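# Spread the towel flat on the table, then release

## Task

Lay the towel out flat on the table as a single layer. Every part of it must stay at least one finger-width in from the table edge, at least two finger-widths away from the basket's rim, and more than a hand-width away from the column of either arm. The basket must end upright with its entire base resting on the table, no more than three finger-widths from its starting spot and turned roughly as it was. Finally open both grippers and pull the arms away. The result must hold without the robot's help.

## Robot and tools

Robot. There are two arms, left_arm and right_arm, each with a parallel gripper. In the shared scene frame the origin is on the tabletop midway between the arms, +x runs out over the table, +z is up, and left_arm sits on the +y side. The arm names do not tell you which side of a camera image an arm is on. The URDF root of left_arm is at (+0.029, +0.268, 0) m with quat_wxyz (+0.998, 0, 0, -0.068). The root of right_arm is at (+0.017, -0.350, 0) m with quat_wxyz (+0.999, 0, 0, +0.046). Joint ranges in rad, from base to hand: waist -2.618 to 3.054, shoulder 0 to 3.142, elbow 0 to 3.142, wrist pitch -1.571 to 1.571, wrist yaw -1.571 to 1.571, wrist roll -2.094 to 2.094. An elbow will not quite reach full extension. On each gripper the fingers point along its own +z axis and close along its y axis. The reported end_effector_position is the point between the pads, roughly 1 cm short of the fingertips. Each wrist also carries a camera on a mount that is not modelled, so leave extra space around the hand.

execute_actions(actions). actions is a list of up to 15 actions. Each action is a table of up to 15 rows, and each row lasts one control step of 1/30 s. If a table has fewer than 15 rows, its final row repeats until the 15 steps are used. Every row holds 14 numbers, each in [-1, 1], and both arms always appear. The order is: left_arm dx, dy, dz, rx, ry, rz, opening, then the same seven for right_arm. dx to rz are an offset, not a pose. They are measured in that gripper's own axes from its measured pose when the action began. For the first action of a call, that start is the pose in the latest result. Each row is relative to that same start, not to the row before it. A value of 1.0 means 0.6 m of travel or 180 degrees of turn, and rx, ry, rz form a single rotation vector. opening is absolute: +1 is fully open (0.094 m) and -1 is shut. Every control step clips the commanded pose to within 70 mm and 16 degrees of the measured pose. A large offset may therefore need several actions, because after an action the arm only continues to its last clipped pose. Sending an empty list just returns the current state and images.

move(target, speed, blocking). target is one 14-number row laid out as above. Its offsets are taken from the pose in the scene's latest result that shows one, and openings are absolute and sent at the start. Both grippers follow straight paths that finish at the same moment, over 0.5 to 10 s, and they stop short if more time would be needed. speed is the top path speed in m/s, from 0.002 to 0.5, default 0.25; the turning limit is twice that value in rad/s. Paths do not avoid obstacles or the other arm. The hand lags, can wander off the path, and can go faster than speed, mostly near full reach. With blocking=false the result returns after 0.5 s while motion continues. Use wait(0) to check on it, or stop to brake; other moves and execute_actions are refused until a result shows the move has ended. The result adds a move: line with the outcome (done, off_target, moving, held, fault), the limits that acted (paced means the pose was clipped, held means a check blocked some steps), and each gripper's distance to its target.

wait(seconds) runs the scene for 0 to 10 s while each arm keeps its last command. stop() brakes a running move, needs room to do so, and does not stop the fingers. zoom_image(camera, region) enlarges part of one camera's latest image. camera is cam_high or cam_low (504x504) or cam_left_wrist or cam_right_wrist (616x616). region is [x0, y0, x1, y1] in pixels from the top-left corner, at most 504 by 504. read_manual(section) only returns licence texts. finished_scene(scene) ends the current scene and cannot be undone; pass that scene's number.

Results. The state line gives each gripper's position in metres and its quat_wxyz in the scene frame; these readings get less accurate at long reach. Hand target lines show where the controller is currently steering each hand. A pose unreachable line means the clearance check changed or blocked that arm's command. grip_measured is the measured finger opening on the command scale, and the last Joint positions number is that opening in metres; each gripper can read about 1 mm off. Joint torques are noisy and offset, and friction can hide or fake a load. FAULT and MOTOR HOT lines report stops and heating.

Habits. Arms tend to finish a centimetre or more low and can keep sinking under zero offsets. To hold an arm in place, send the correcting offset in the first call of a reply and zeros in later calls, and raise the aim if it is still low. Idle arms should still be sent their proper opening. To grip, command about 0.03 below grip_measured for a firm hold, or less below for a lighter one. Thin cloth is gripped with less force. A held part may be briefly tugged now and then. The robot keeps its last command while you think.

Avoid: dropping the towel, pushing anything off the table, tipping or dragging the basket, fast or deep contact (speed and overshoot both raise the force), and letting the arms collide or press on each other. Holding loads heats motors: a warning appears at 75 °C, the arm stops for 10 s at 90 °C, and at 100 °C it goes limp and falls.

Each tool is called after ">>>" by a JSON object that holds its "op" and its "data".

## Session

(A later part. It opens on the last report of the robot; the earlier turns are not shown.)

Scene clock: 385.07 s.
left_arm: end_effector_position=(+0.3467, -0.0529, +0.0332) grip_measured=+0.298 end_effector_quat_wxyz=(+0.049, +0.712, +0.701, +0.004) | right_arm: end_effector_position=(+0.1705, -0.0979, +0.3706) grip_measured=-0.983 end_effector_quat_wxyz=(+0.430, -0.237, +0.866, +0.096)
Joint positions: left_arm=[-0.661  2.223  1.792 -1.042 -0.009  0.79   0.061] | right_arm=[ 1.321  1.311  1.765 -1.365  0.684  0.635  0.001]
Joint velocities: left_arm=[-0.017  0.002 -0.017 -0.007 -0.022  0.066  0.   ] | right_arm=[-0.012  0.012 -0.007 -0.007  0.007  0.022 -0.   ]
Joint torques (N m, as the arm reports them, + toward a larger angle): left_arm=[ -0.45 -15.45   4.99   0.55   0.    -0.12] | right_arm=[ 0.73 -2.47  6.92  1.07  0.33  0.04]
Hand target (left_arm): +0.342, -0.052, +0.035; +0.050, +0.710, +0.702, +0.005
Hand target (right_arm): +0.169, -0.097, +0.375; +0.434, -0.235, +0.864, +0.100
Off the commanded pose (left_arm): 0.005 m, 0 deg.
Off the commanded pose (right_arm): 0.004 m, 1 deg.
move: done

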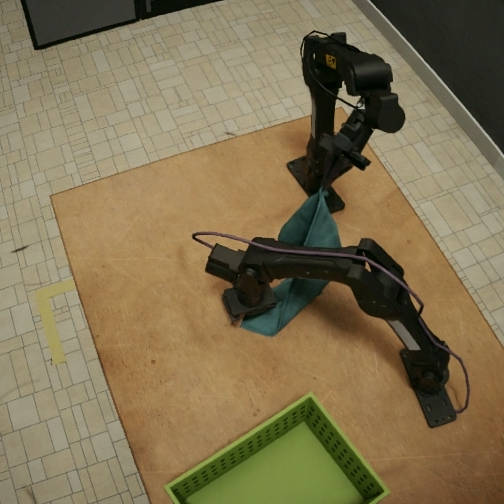

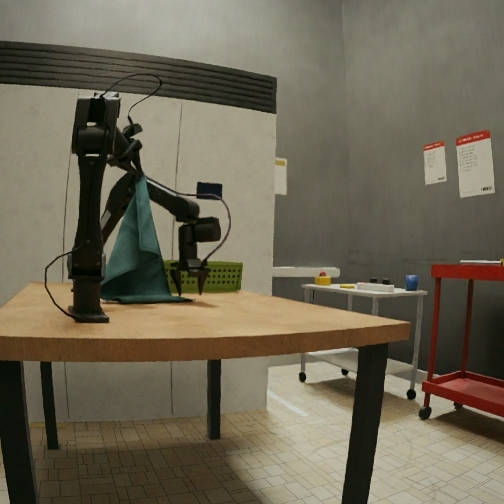

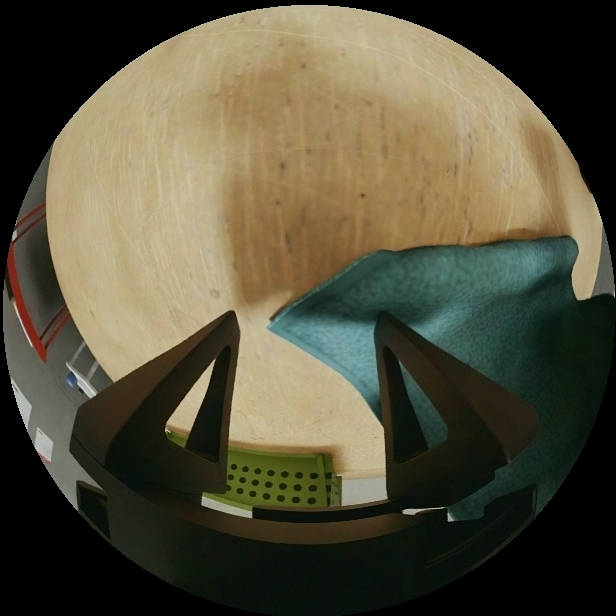

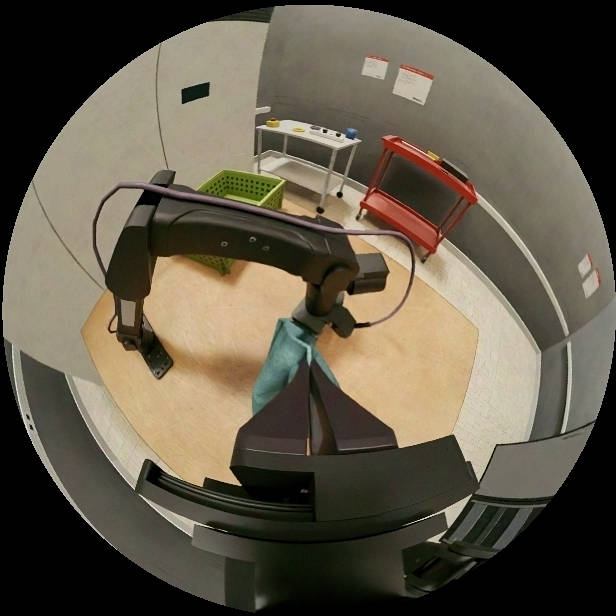

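>>> {"op": "execute_actions", "data": {"actions": [[[0,0,0.006,0,0,0,0.3, 0,0,-0.003,0,0,0,-1],[0,0,0.012,0,0,0,0.3, 0,0,-0.003,0,0,0,-1],[0,0,0.018,0,0,0,0.3, 0,0,-0.003,0,0,0,-1],[0,0,0.024,0,0,0,0.3, 0,0,-0.003,0,0,0,-1],[0,0,0.028,0,0,0,0.3, 0,0,-0.003,0,0,0,-1]],[[0,0,0.005,0,0,0,0.1, 0,0,0,0,0,0,-1],[0,0,0.005,0,0,0,-0.1, 0,0,0,0,0,0,-1],[0,0,0.005,0,0,0,-0.3, 0,0,0,0,0,0,-1],[0,0,0.005,0,0,0,-0.5, 0,0,0,0,0,0,-1],[0,0,0.005,0,0,0,-0.7, 0,0,0,0,0,0,-1],[0,0,0.005,0,0,0,-0.85, 0,0,0,0,0,0,-1],[0,0,0.005,0,0,0,-1, 0,0,0,0,0,0,-1]],[[0,0,-0.02,0,0,0,-1, 0,0,0,0,0,0,-1],[0,0,-0.04,0,0,0,-1, 0,0,0,0,0,0,-1],[0,0,-0.06,0,0,0,-1, 0,0,0,0,0,0,-1],[0,0,-0.08,0,0,0,-1, 0,0,0,0,0,0,-1]]]}}

Scene clock: 390.90 s.
left_arm: end_effector_position=(+0.3512, -0.0576, +0.0784) grip_measured=-0.985 end_effector_quat_wxyz=(+0.079, +0.710, +0.700, +0.004) | right_arm: end_effector_position=(+0.1688, -0.0979, +0.3686) grip_measured=-0.983 end_effector_quat_wxyz=(+0.424, -0.241, +0.868, +0.096)
Joint positions: left_arm=[-0.661  2.165  1.871 -1.119 -0.009  0.79   0.001] | right_arm=[ 1.321  1.311  1.765 -1.372  0.671  0.635  0.001]
Joint velocities: left_arm=[ 0.017 -0.017 -0.002 -0.11  -0.007  0.037  0.   ] | right_arm=[ 0.002 -0.007  0.002 -0.125  0.007 -0.022  0.001]
Joint torques (N m, as the arm reports them, + toward a larger angle): left_arm=[  0.07 -13.37   9.27   0.46   0.01   0.03] | right_arm=[ 0.   -2.62  5.78  1.1   0.29  0.  ]
Hand target (left_arm): +0.350, -0.056, +0.082; +0.073, +0.710, +0.700, +0.004
Hand target (right_arm): +0.169, -0.098, +0.369; +0.426, -0.240, +0.867, +0.095
Off the commanded pose (left_arm): 0.004 m, 1 deg.
Off the commanded pose (right_arm): 0.001 m, 0 deg.

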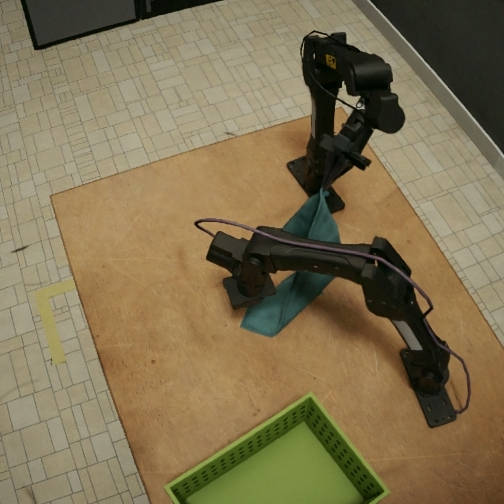

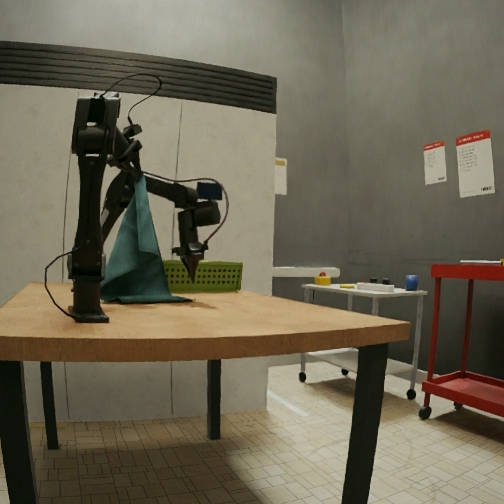

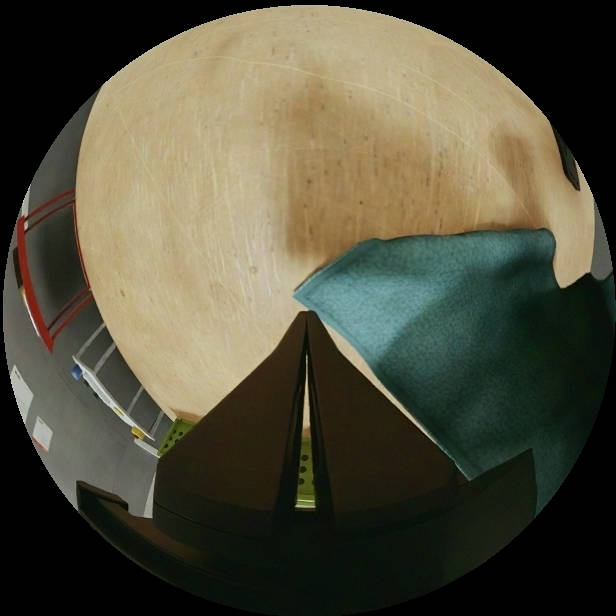

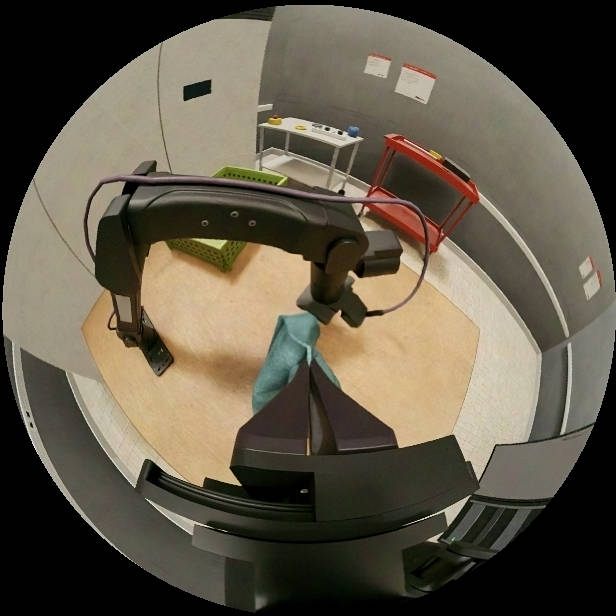

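>>> {"op": "execute_actions", "data": {"actions": [[[0,-0.01,0.0,0,0,0,0.3, 0,0,0,0,0,0,-1]],[[0,0,0.03,0,0,0,0.3, 0,0,0,0,0,0,-1],[0,0,0.05,0,0,0,0.3, 0,0,0,0,0,0,-1],[0,0,0.07,0,0,0,0.3, 0,0,0,0,0,0,-1],[0,0,0.08,0,0,0,0.3, 0,0,0,0,0,0,-1]],[[0,0,0.01,0,0,0,0.3, 0,0,0,0,0,0,-1],[0,0,0.02,0,0,0,0.3, 0,0,0,0,0,0,-1],[0,0,0.03,0,0,0,0.3, 0,0,0,0,0,0,-1],[0,0,0.035,0,0,0,0.3, 0,0,0,0,0,0,-1]]]}}

Scene clock: 398.53 s.
left_arm: end_effector_position=(+0.3658, -0.0725, +0.0246) grip_measured=+0.298 end_effector_quat_wxyz=(+0.095, +0.709, +0.699, +0.004) | right_arm: end_effector_position=(+0.1669, -0.0967, +0.3674) grip_measured=-0.983 end_effector_quat_wxyz=(+0.419, -0.244, +0.869, +0.100)
Joint positions: left_arm=[-0.661  2.254  1.794 -0.921 -0.009  0.79   0.061] | right_arm=[ 1.321  1.311  1.765 -1.372  0.657  0.635  0.001]
Joint velocities: left_arm=[-0.007 -0.007 -0.007 -0.022  0.022  0.051  0.001] | right_arm=[-0.012 -0.007 -0.022  0.022 -0.066 -0.022 -0.   ]
Joint torques (N m, as the arm reports them, + toward a larger angle): left_arm=[  0.12 -13.41   4.72   0.68   0.03   0.03] | right_arm=[ 0.   -2.62  5.79  1.11  0.29 -0.01]
Hand target (left_arm): +0.360, -0.067, +0.012; +0.080, +0.710, +0.700, +0.004
Hand target (right_arm): +0.168, -0.097, +0.368; +0.421, -0.243, +0.868, +0.099
Off the commanded pose (left_arm): 0.015 m, 2 deg.
Off the commanded pose (right_arm): 0.001 m, 0 deg.

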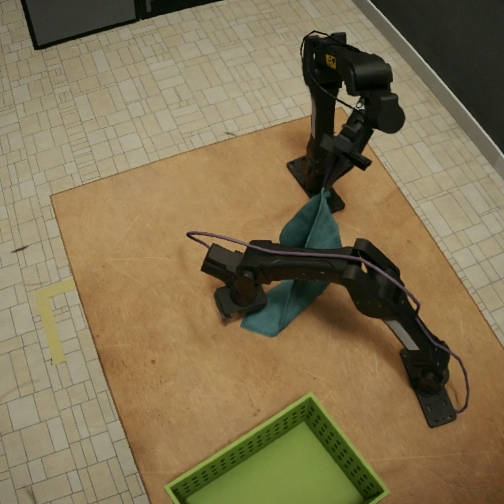

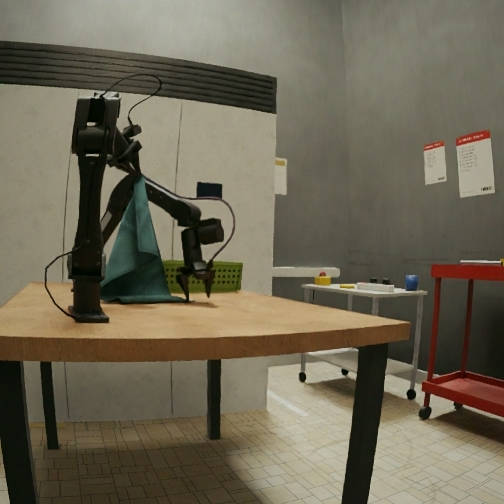

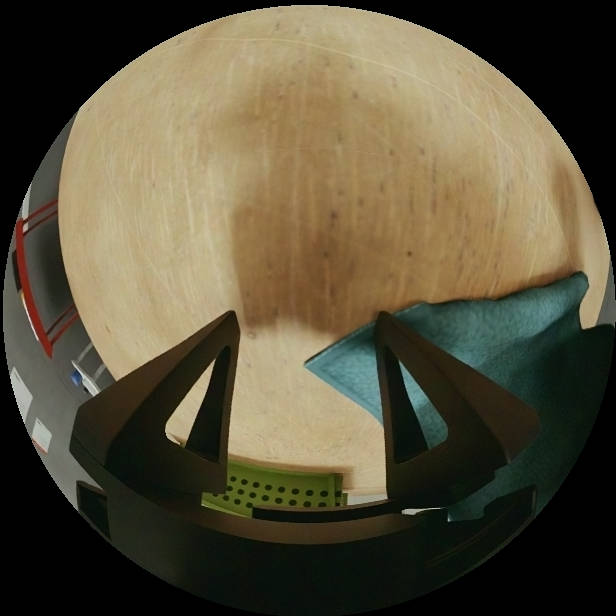

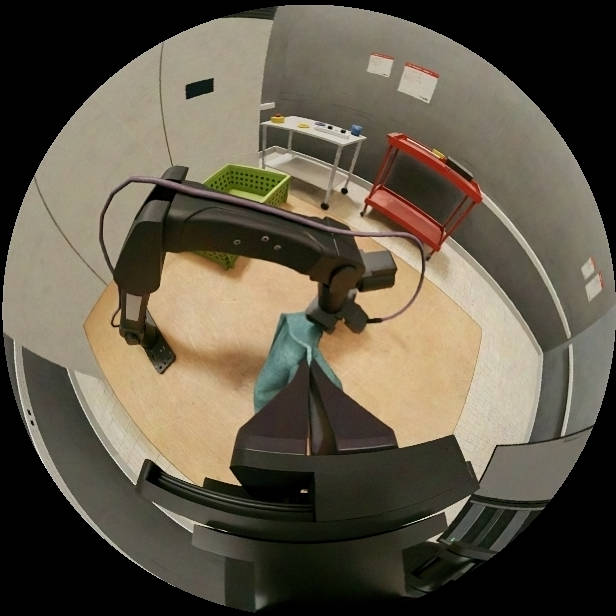

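>>> {"op": "execute_actions", "data": {"actions": []}}

Scene clock: 407.17 s.
left_arm: end_effector_position=(+0.3663, -0.0730, +0.0247) grip_measured=+0.298 end_effector_quat_wxyz=(+0.096, +0.709, +0.699, +0.004) | right_arm: end_effector_position=(+0.1668, -0.0966, +0.3673) grip_measured=-0.983 end_effector_quat_wxyz=(+0.419, -0.244, +0.869, +0.100)
Joint positions: left_arm=[-0.661  2.254  1.794 -0.919 -0.009  0.79   0.061] | right_arm=[ 1.321  1.311  1.765 -1.372  0.657  0.635  0.001]
Joint velocities: left_arm=[ 0.017 -0.007 -0.012 -0.051  0.051 -0.051  0.   ] | right_arm=[ 0.007 -0.012 -0.022 -0.022 -0.066  0.022 -0.001]
Joint torques (N m, as the arm reports them, + toward a larger angle): left_arm=[  0.07 -13.46   4.76   0.69   0.     0.  ] | right_arm=[ 0.   -2.61  5.78  1.11  0.28 -0.01]
Hand target (left_arm): +0.360, -0.067, +0.012; +0.080, +0.710, +0.700, +0.004
Hand target (right_arm): +0.167, -0.097, +0.368; +0.421, -0.243, +0.868, +0.099
Off the commanded pose (left_arm): 0.015 m, 2 deg.
Off the commanded pose (right_arm): 0.001 m, 0 deg.

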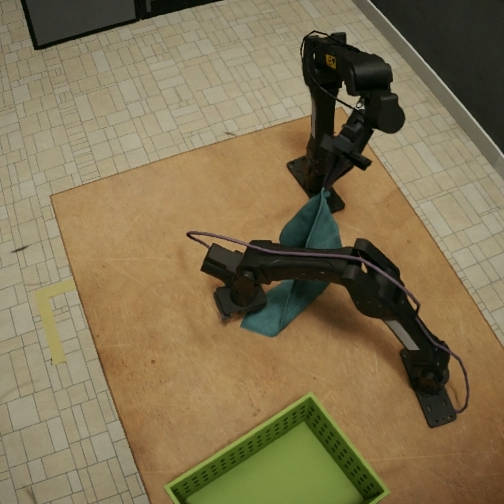

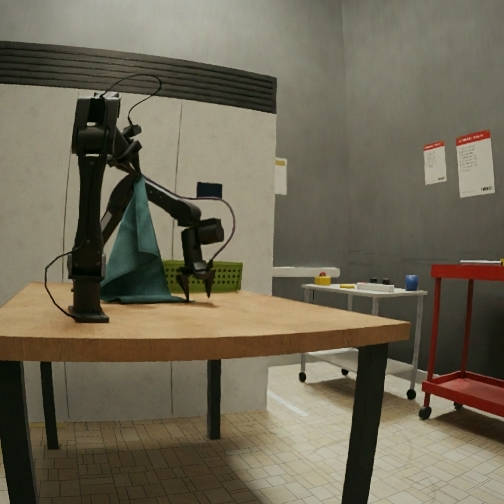

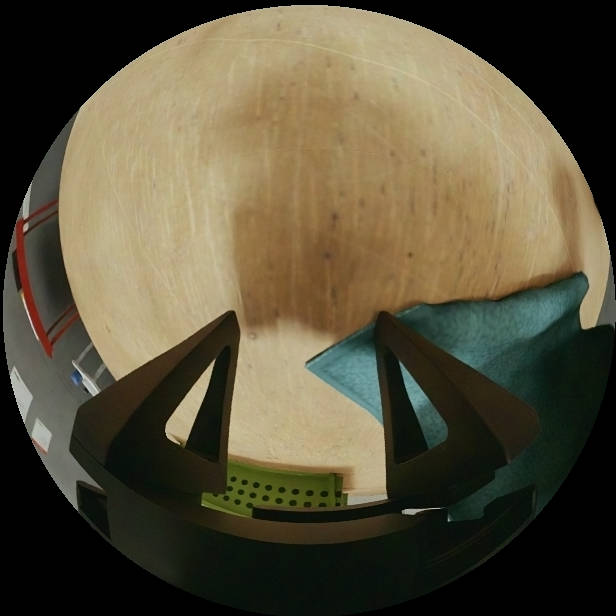

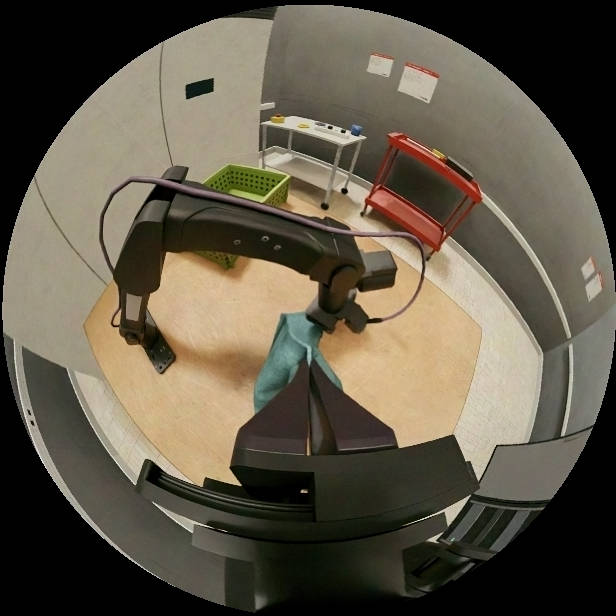

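>>> {"op": "execute_actions", "data": {"actions": [[[0,0,-0.03,0.045,0.041,-0.004,0.3,0,0,0,0,0,0,-1]],[[0.035,-0.037,0,0,0,0,0.3,0,0,0,0,0,0,-1]],[[0,0,0,0,0,0,0.3,0,0,0,0,0,0,-1]]]}}

Scene clock: 421.77 s.
left_arm: end_effector_position=(+0.3485, -0.0548, +0.0435) grip_measured=+0.298 end_effector_quat_wxyz=(+0.020, +0.712, +0.702, +0.004) | right_arm: end_effector_position=(+0.1651, -0.0954, +0.3661) grip_measured=-0.983 end_effector_quat_wxyz=(+0.414, -0.247, +0.870, +0.104)
Joint positions: left_arm=[-0.661  2.291  1.95  -1.19  -0.009  0.79   0.061] | right_arm=[ 1.321  1.311  1.765 -1.372  0.643  0.635  0.001]
Joint velocities: left_arm=[-0.017 -0.002 -0.002 -0.066 -0.081 -0.051 -0.   ] | right_arm=[ 0.002 -0.012 -0.012 -0.007  0.022  0.051 -0.   ]
Joint torques (N m, as the arm reports them, + toward a larger angle): left_arm=[  0.01 -14.41   6.97   0.32   0.02   0.02] | right_arm=[ 0.   -2.63  5.79  1.11  0.26 -0.01]
Hand target (left_arm): +0.348, -0.055, +0.043; +0.020, +0.712, +0.702, +0.004
Hand target (right_arm): +0.166, -0.096, +0.367; +0.416, -0.246, +0.870, +0.103
Off the commanded pose (left_arm): 0.000 m, 0 deg.
Off the commanded pose (right_arm): 0.001 m, 0 deg.

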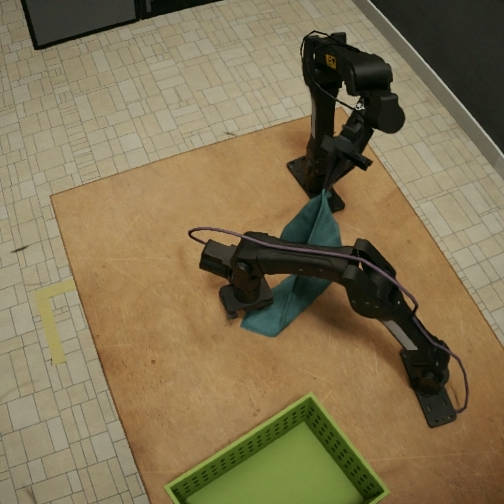

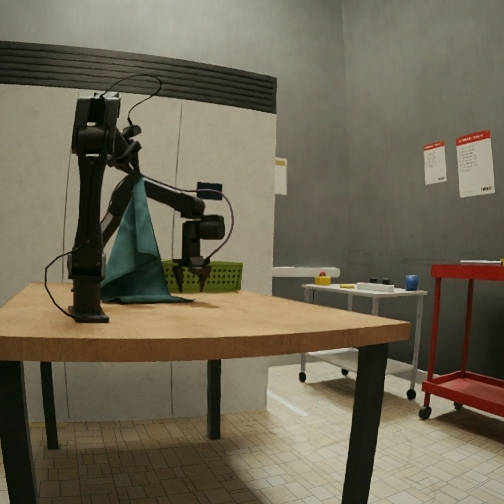

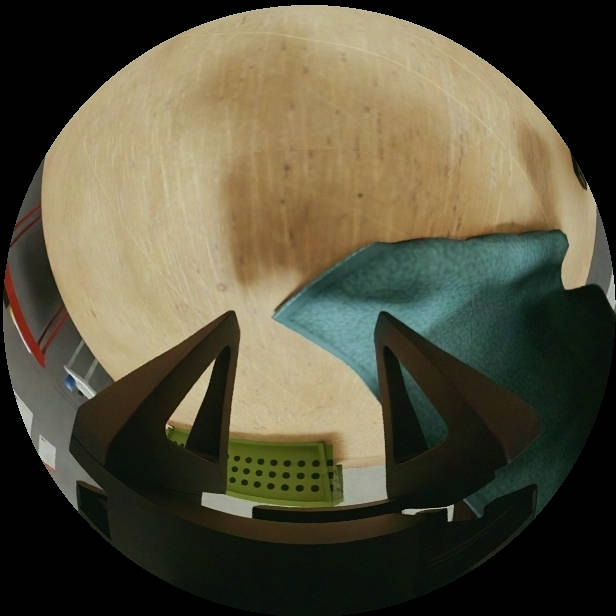

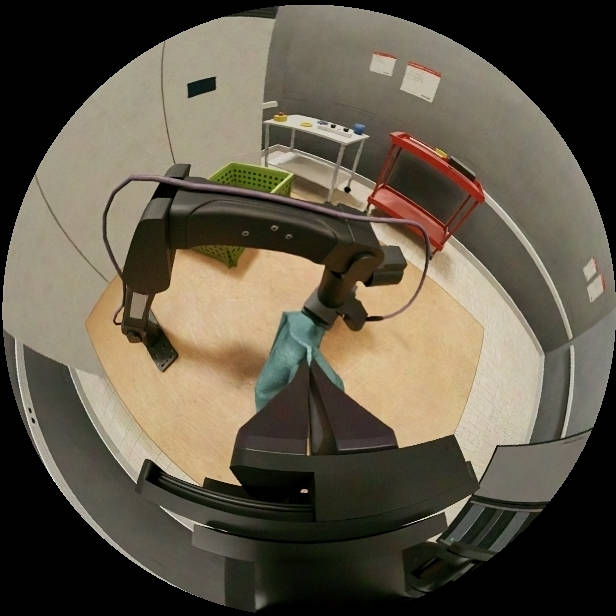

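>>> {"op": "execute_actions", "data": {"actions": [[[0.008,0,0.024,0,0,0,0.3,0,0,0,0,0,0,-1]],[[0,0,0,0,0,0,0.3,0,0,0,0,0,0,-1]]]}}

Scene clock: 425.80 s.
left_arm: end_effector_position=(+0.3492, -0.0555, +0.0339) grip_measured=+0.298 end_effector_quat_wxyz=(+0.025, +0.712, +0.701, +0.004) | right_arm: end_effector_position=(+0.1639, -0.0947, +0.3654) grip_measured=-0.983 end_effector_quat_wxyz=(+0.411, -0.249, +0.871, +0.107)
Joint positions: left_arm=[-0.661  2.288  1.907 -1.139 -0.009  0.79   0.061] | right_arm=[ 1.321  1.311  1.765 -1.372  0.634  0.635  0.001]
Joint velocities: left_arm=[ 0.007  0.012 -0.007 -0.037  0.007 -0.037 -0.   ] | right_arm=[-0.017 -0.002 -0.007 -0.066 -0.051 -0.037 -0.   ]
Joint torques (N m, as the arm reports them, + toward a larger angle): left_arm=[  0.06 -14.51   7.03   0.36   0.03   0.01] | right_arm=[ 0.   -2.63  5.79  1.11  0.27 -0.01]
Hand target (left_arm): +0.349, -0.055, +0.034; +0.025, +0.712, +0.701, +0.004
Hand target (right_arm): +0.164, -0.095, +0.366; +0.412, -0.248, +0.870, +0.105
Off the commanded pose (left_arm): 0.000 m, 0 deg.
Off the commanded pose (right_arm): 0.001 m, 0 deg.

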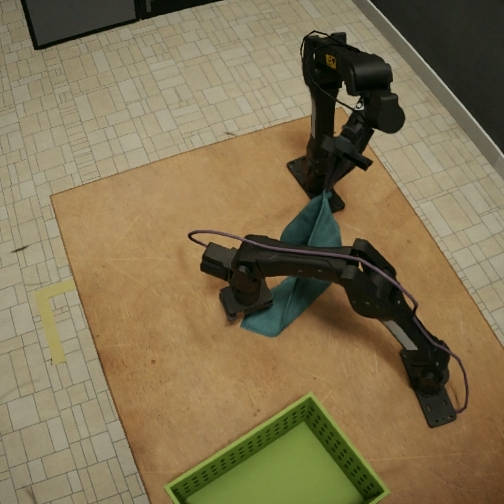

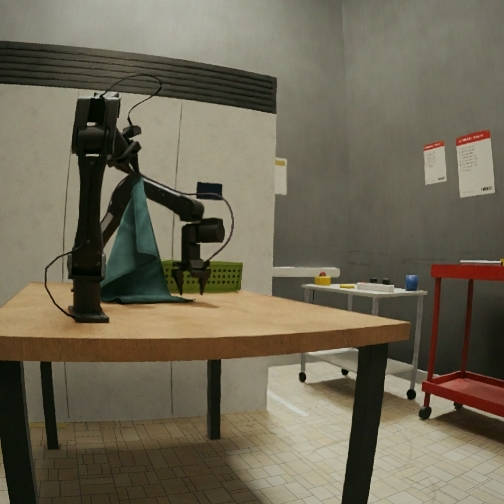

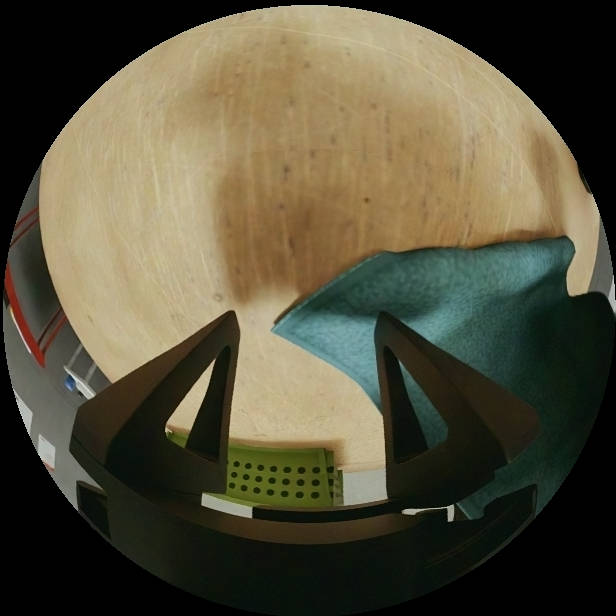

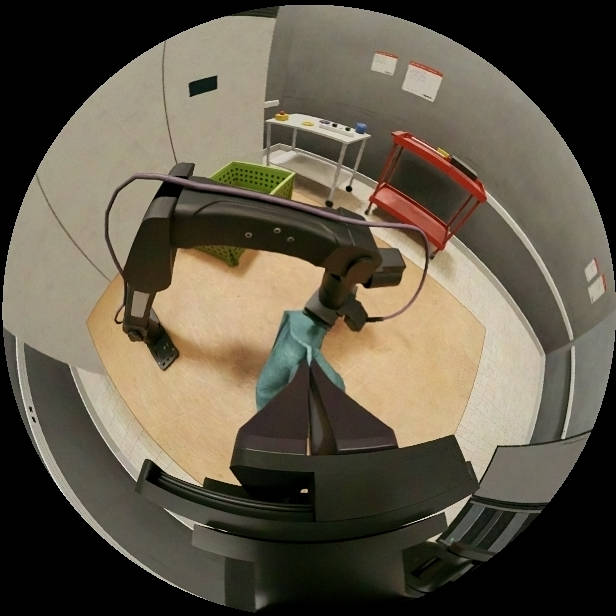

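>>> {"op": "execute_actions", "data": {"actions": [[[0.028,0,0,-0.01,-0.01,0,0.3,0.004,0,0,0,0,0,-1]],[[0,0,0.012,0,0,0,0.3,0,0,0,0,0,0,-1]]]}}

Scene clock: 428.83 s.
left_arm: end_effector_position=(+0.3542, -0.0448, +0.0343) grip_measured=+0.298 end_effector_quat_wxyz=(+0.055, +0.709, +0.703, +0.005) | right_arm: end_effector_position=(+0.1632, -0.0942, +0.3650) grip_measured=-0.983 end_effector_quat_wxyz=(+0.409, -0.250, +0.871, +0.108)
Joint positions: left_arm=[-0.637  2.208  1.77  -1.022 -0.009  0.807  0.061] | right_arm=[ 1.321  1.311  1.765 -1.372  0.629  0.635  0.001]
Joint velocities: left_arm=[-0.007 -0.007 -0.012  0.022 -0.066 -0.007 -0.   ] | right_arm=[-0.002 -0.002  0.007  0.037 -0.051  0.051 -0.   ]
Joint torques (N m, as the arm reports them, + toward a larger angle): left_arm=[  0.02 -13.06   5.91   0.56   0.02   0.03] | right_arm=[ 0.   -2.63  5.79  1.11  0.29 -0.01]
Hand target (left_arm): +0.352, -0.042, +0.027; +0.047, +0.709, +0.704, +0.005
Hand target (right_arm): +0.164, -0.095, +0.365; +0.410, -0.249, +0.871, +0.107
Off the commanded pose (left_arm): 0.008 m, 1 deg.
Off the commanded pose (right_arm): 0.001 m, 0 deg.

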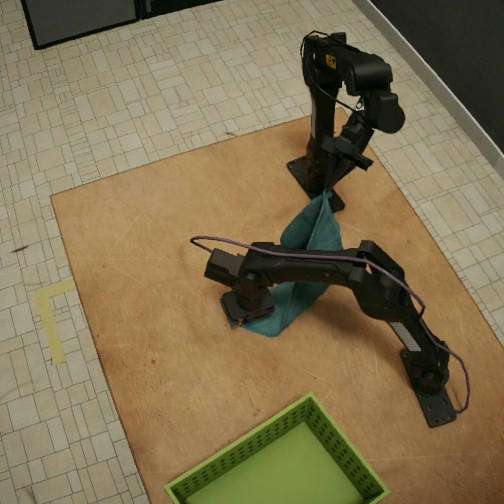

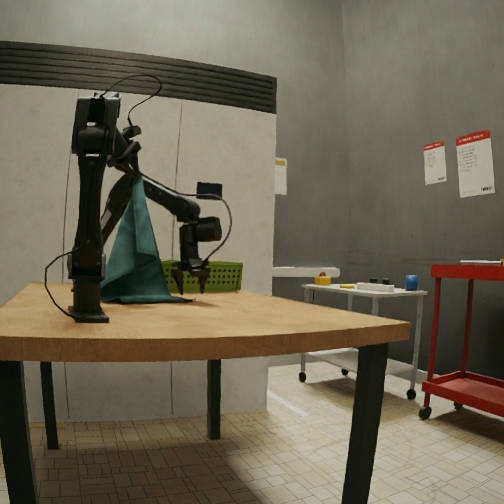

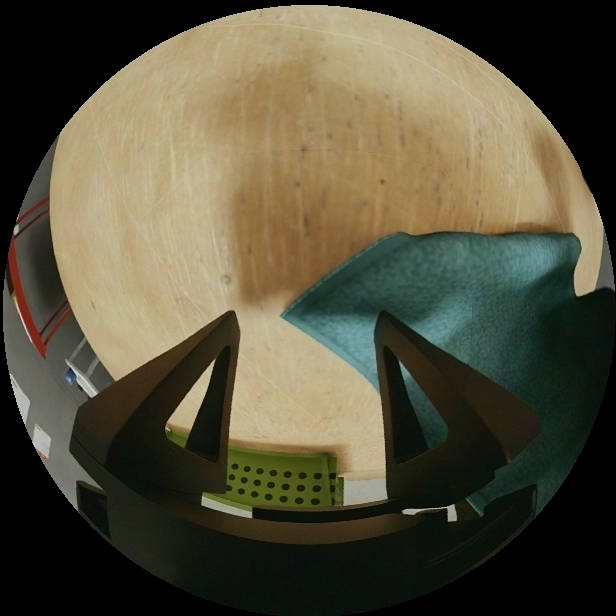

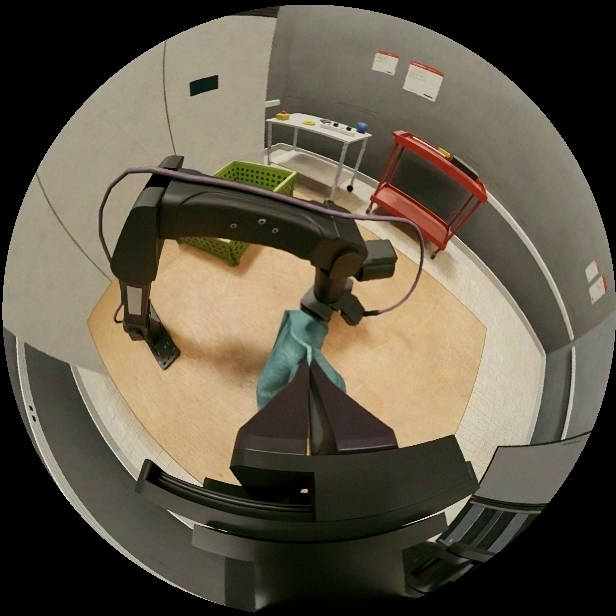

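>>> {"op": "execute_actions", "data": {"actions": [[[0.008,-0.014,0.004,0.026,0.024,0,0.3,0.004,0,0,0,0,0,-1]],[[0,0,0.02,0,0,0,0.3,0,0,0,0,0,0,-1]]]}}

Scene clock: 433.00 s.
left_arm: end_effector_position=(+0.3515, -0.0422, +0.0279) grip_measured=+0.298 end_effector_quat_wxyz=(+0.017, +0.710, +0.704, +0.005) | right_arm: end_effector_position=(+0.1625, -0.0938, +0.3645) grip_measured=-0.983 end_effector_quat_wxyz=(+0.407, -0.251, +0.872, +0.110)
Joint positions: left_arm=[-0.637  2.277  1.864 -1.124 -0.009  0.807  0.061] | right_arm=[ 1.321  1.311  1.765 -1.372  0.623  0.635  0.001]
Joint velocities: left_arm=[ 0.007 -0.017  0.007 -0.007  0.007 -0.037  0.001] | right_arm=[-0.027 -0.017  0.017 -0.081  0.022 -0.037 -0.   ]
Joint torques (N m, as the arm reports them, + toward a larger angle): left_arm=[ -0.05 -13.57   4.21   0.41   0.03   0.01] | right_arm=[ 0.   -2.63  5.79  1.12  0.25 -0.01]
Hand target (left_arm): +0.346, -0.037, +0.016; +0.000, +0.710, +0.704, +0.004
Hand target (right_arm): +0.163, -0.094, +0.365; +0.408, -0.250, +0.871, +0.109
Off the commanded pose (left_arm): 0.015 m, 2 deg.
Off the commanded pose (right_arm): 0.001 m, 0 deg.

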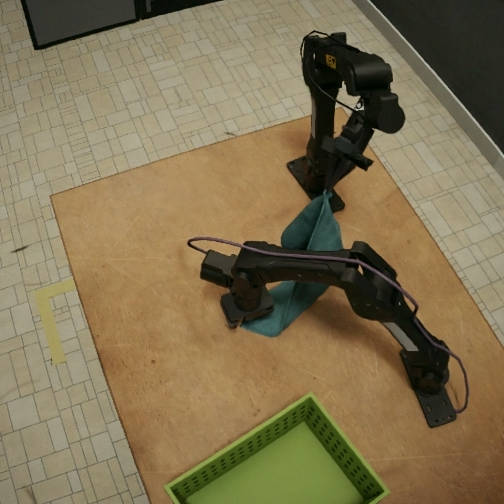

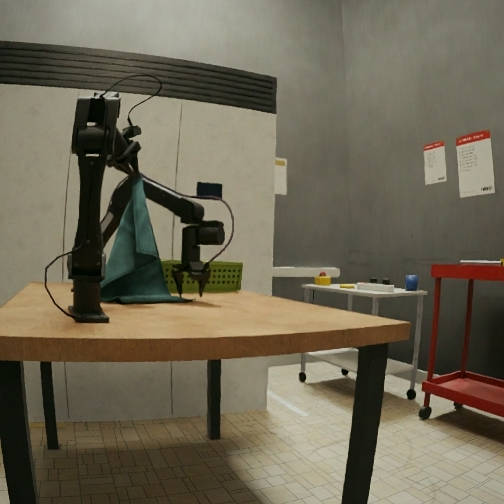

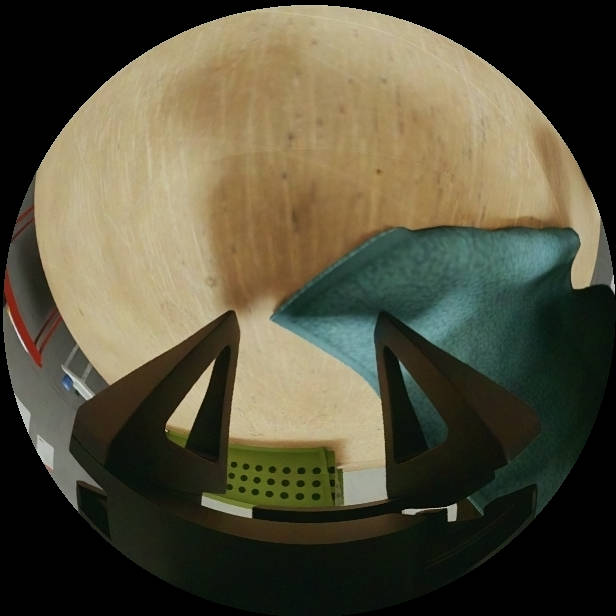

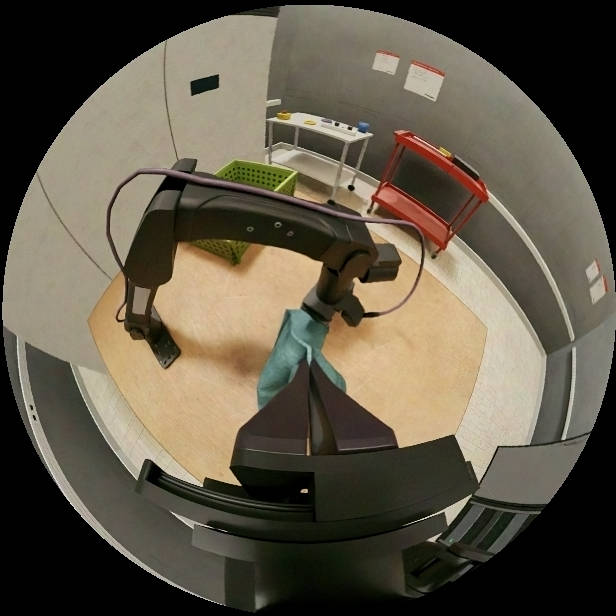

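>>> {"op": "execute_actions", "data": {"actions": [[[0,0,0.02,0,0,0,0.3,0.004,0,0,0,0,0,-1]],[[0,0,0.015,0,0,0,0.25,0,0,0,0,0,0,-1],[0,0,0.015,0,0,0,0.2,0,0,0,0,0,0,-1],[0,0,0.015,0,0,0,0.15,0,0,0,0,0,0,-1],[0,0,0.015,0,0,0,0.1,0,0,0,0,0,0,-1],[0,0,0.015,0,0,0,0.05,0,0,0,0,0,0,-1],[0,0,0.015,0,0,0,0.0,0,0,0,0,0,0,-1],[0,0,0.015,0,0,0,-0.05,0,0,0,0,0,0,-1],[0,0,0.015,0,0,0,-0.1,0,0,0,0,0,0,-1],[0,0,0.015,0,0,0,-0.15,0,0,0,0,0,0,-1],[0,0,0.015,0,0,0,-0.2,0,0,0,0,0,0,-1],[0,0,0.015,0,0,0,-0.25,0,0,0,0,0,0,-1],[0,0,0.015,0,0,0,-0.3,0,0,0,0,0,0,-1],[0,0,0.015,0,0,0,-0.35,0,0,0,0,0,0,-1],[0,0,0.015,0,0,0,-0.4,0,0,0,0,0,0,-1],[0,0,0.015,0,0,0,-0.45,0,0,0,0,0,0,-1]]]}}

Scene clock: 438.83 s.
left_arm: end_effector_position=(+0.3611, -0.0516, +0.0287) grip_measured=-0.426 end_effector_quat_wxyz=(+0.044, +0.709, +0.704, +0.005) | right_arm: end_effector_position=(+0.1618, -0.0933, +0.3641) grip_measured=-0.983 end_effector_quat_wxyz=(+0.405, -0.252, +0.872, +0.111)
Joint positions: left_arm=[-0.637  2.277  1.864 -1.07  -0.009  0.807  0.027] | right_arm=[ 1.321  1.311  1.765 -1.372  0.618  0.635  0.001]
Joint velocities: left_arm=[-0.002 -0.007  0.017 -0.051  0.037 -0.022 -0.043] | right_arm=[-0.007 -0.017  0.017  0.051  0.007  0.007 -0.001]
Joint torques (N m, as the arm reports them, + toward a larger angle): left_arm=[  0.03 -13.76   5.41   0.48   0.01   0.03] | right_arm=[ 0.   -2.63  5.8   1.11  0.28 -0.01]
Hand target (left_arm): +0.358, -0.048, +0.019; +0.033, +0.709, +0.704, +0.005
Hand target (right_arm): +0.162, -0.094, +0.364; +0.407, -0.251, +0.872, +0.110
Off the commanded pose (left_arm): 0.011 m, 1 deg.
Off the commanded pose (right_arm): 0.001 m, 0 deg.

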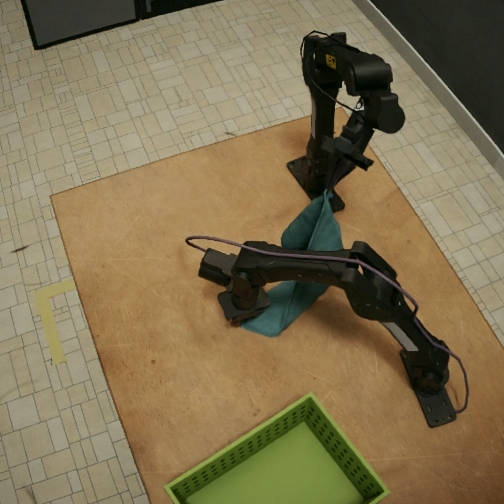

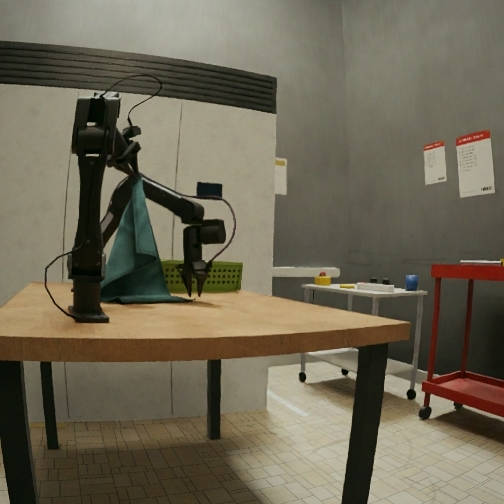

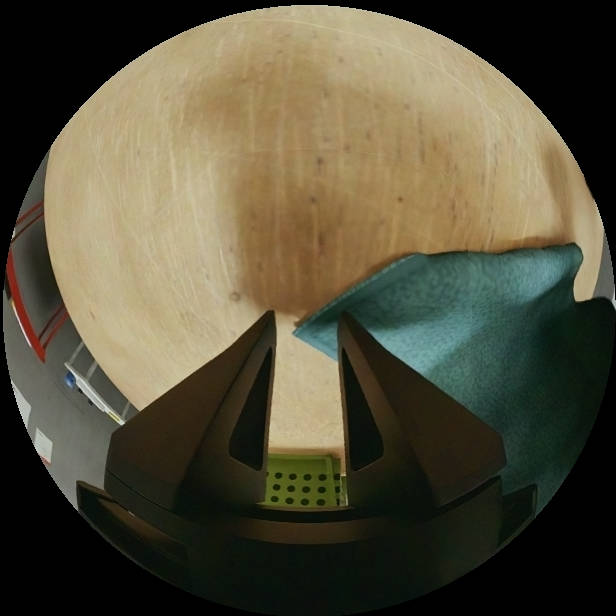

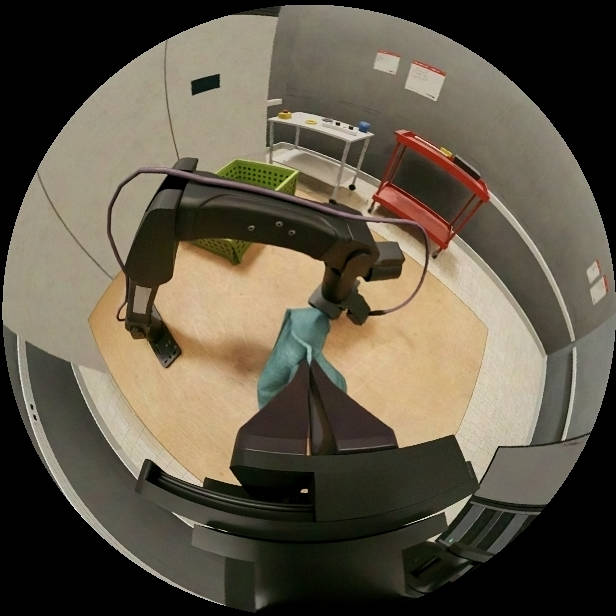

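>>> {"op": "execute_actions", "data": {"actions": [[[0,0,-0.035,0.021,0.019,0,0.3,0.004,0,0,0,0,0,-1]],[[0.014,-0.023,0,0,0,0,0.3,0,0,0,0,0,0,-1]],[[0,0,0,0,0,0,0.3,0,0,0,0,0,0,-1]]]}}

Scene clock: 443.83 s.
left_arm: end_effector_position=(+0.3515, -0.0422, +0.0501) grip_measured=+0.298 end_effector_quat_wxyz=(+0.009, +0.710, +0.704, +0.005) | right_arm: end_effector_position=(+0.1607, -0.0926, +0.3634) grip_measured=-0.983 end_effector_quat_wxyz=(+0.402, -0.253, +0.873, +0.113)
Joint positions: left_arm=[-0.637  2.281  1.961 -1.232 -0.009  0.807  0.061] | right_arm=[ 1.321  1.311  1.765 -1.372  0.61   0.635  0.001]
Joint velocities: left_arm=[ 0.002  0.007 -0.007 -0.095  0.037  0.051 -0.001] | right_arm=[-0.032 -0.032 -0.012  0.037  0.051  0.022  0.   ]
Joint torques (N m, as the arm reports them, + toward a larger angle): left_arm=[  0.05 -14.38   7.01   0.3   -0.01   0.02] | right_arm=[-0.01 -2.63  5.79  1.12  0.28 -0.01]
Hand target (left_arm): +0.351, -0.042, +0.050; +0.009, +0.710, +0.704, +0.005
Hand target (right_arm): +0.161, -0.093, +0.364; +0.404, -0.253, +0.872, +0.112
Off the commanded pose (left_arm): 0.000 m, 0 deg.
Off the commanded pose (right_arm): 0.001 m, 0 deg.

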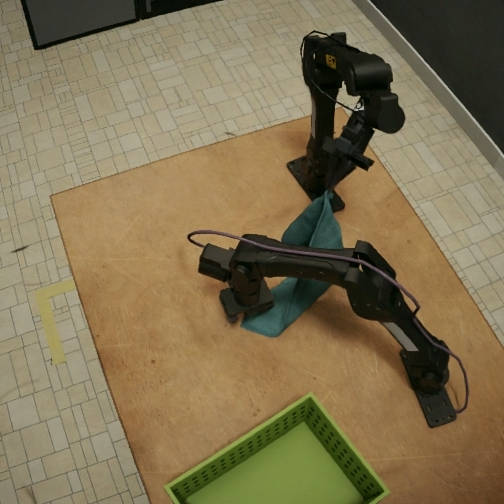

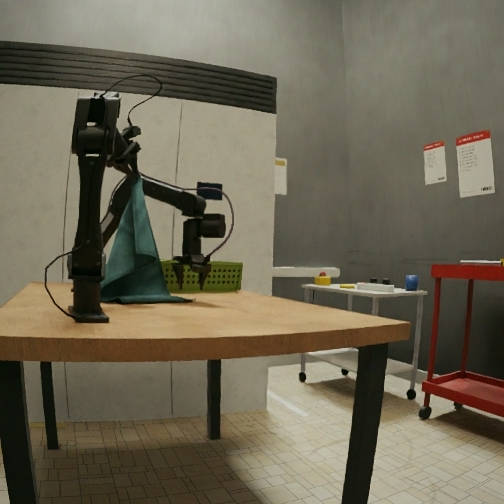

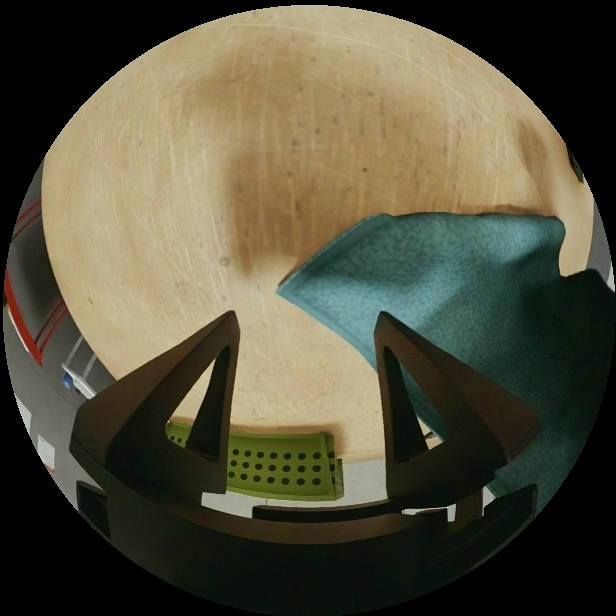

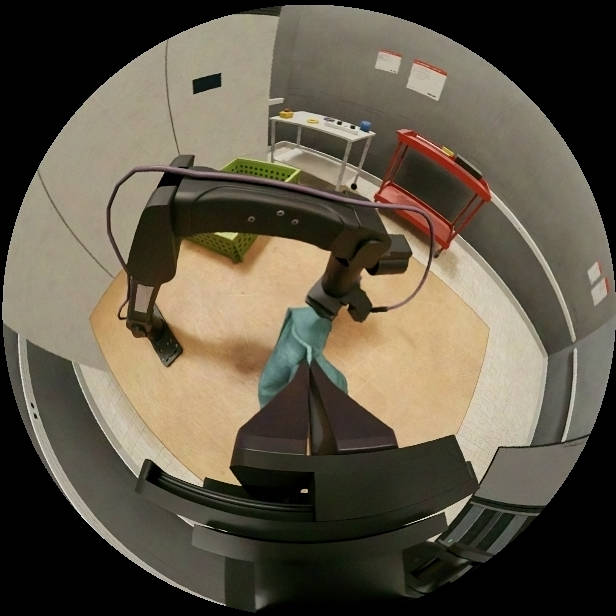

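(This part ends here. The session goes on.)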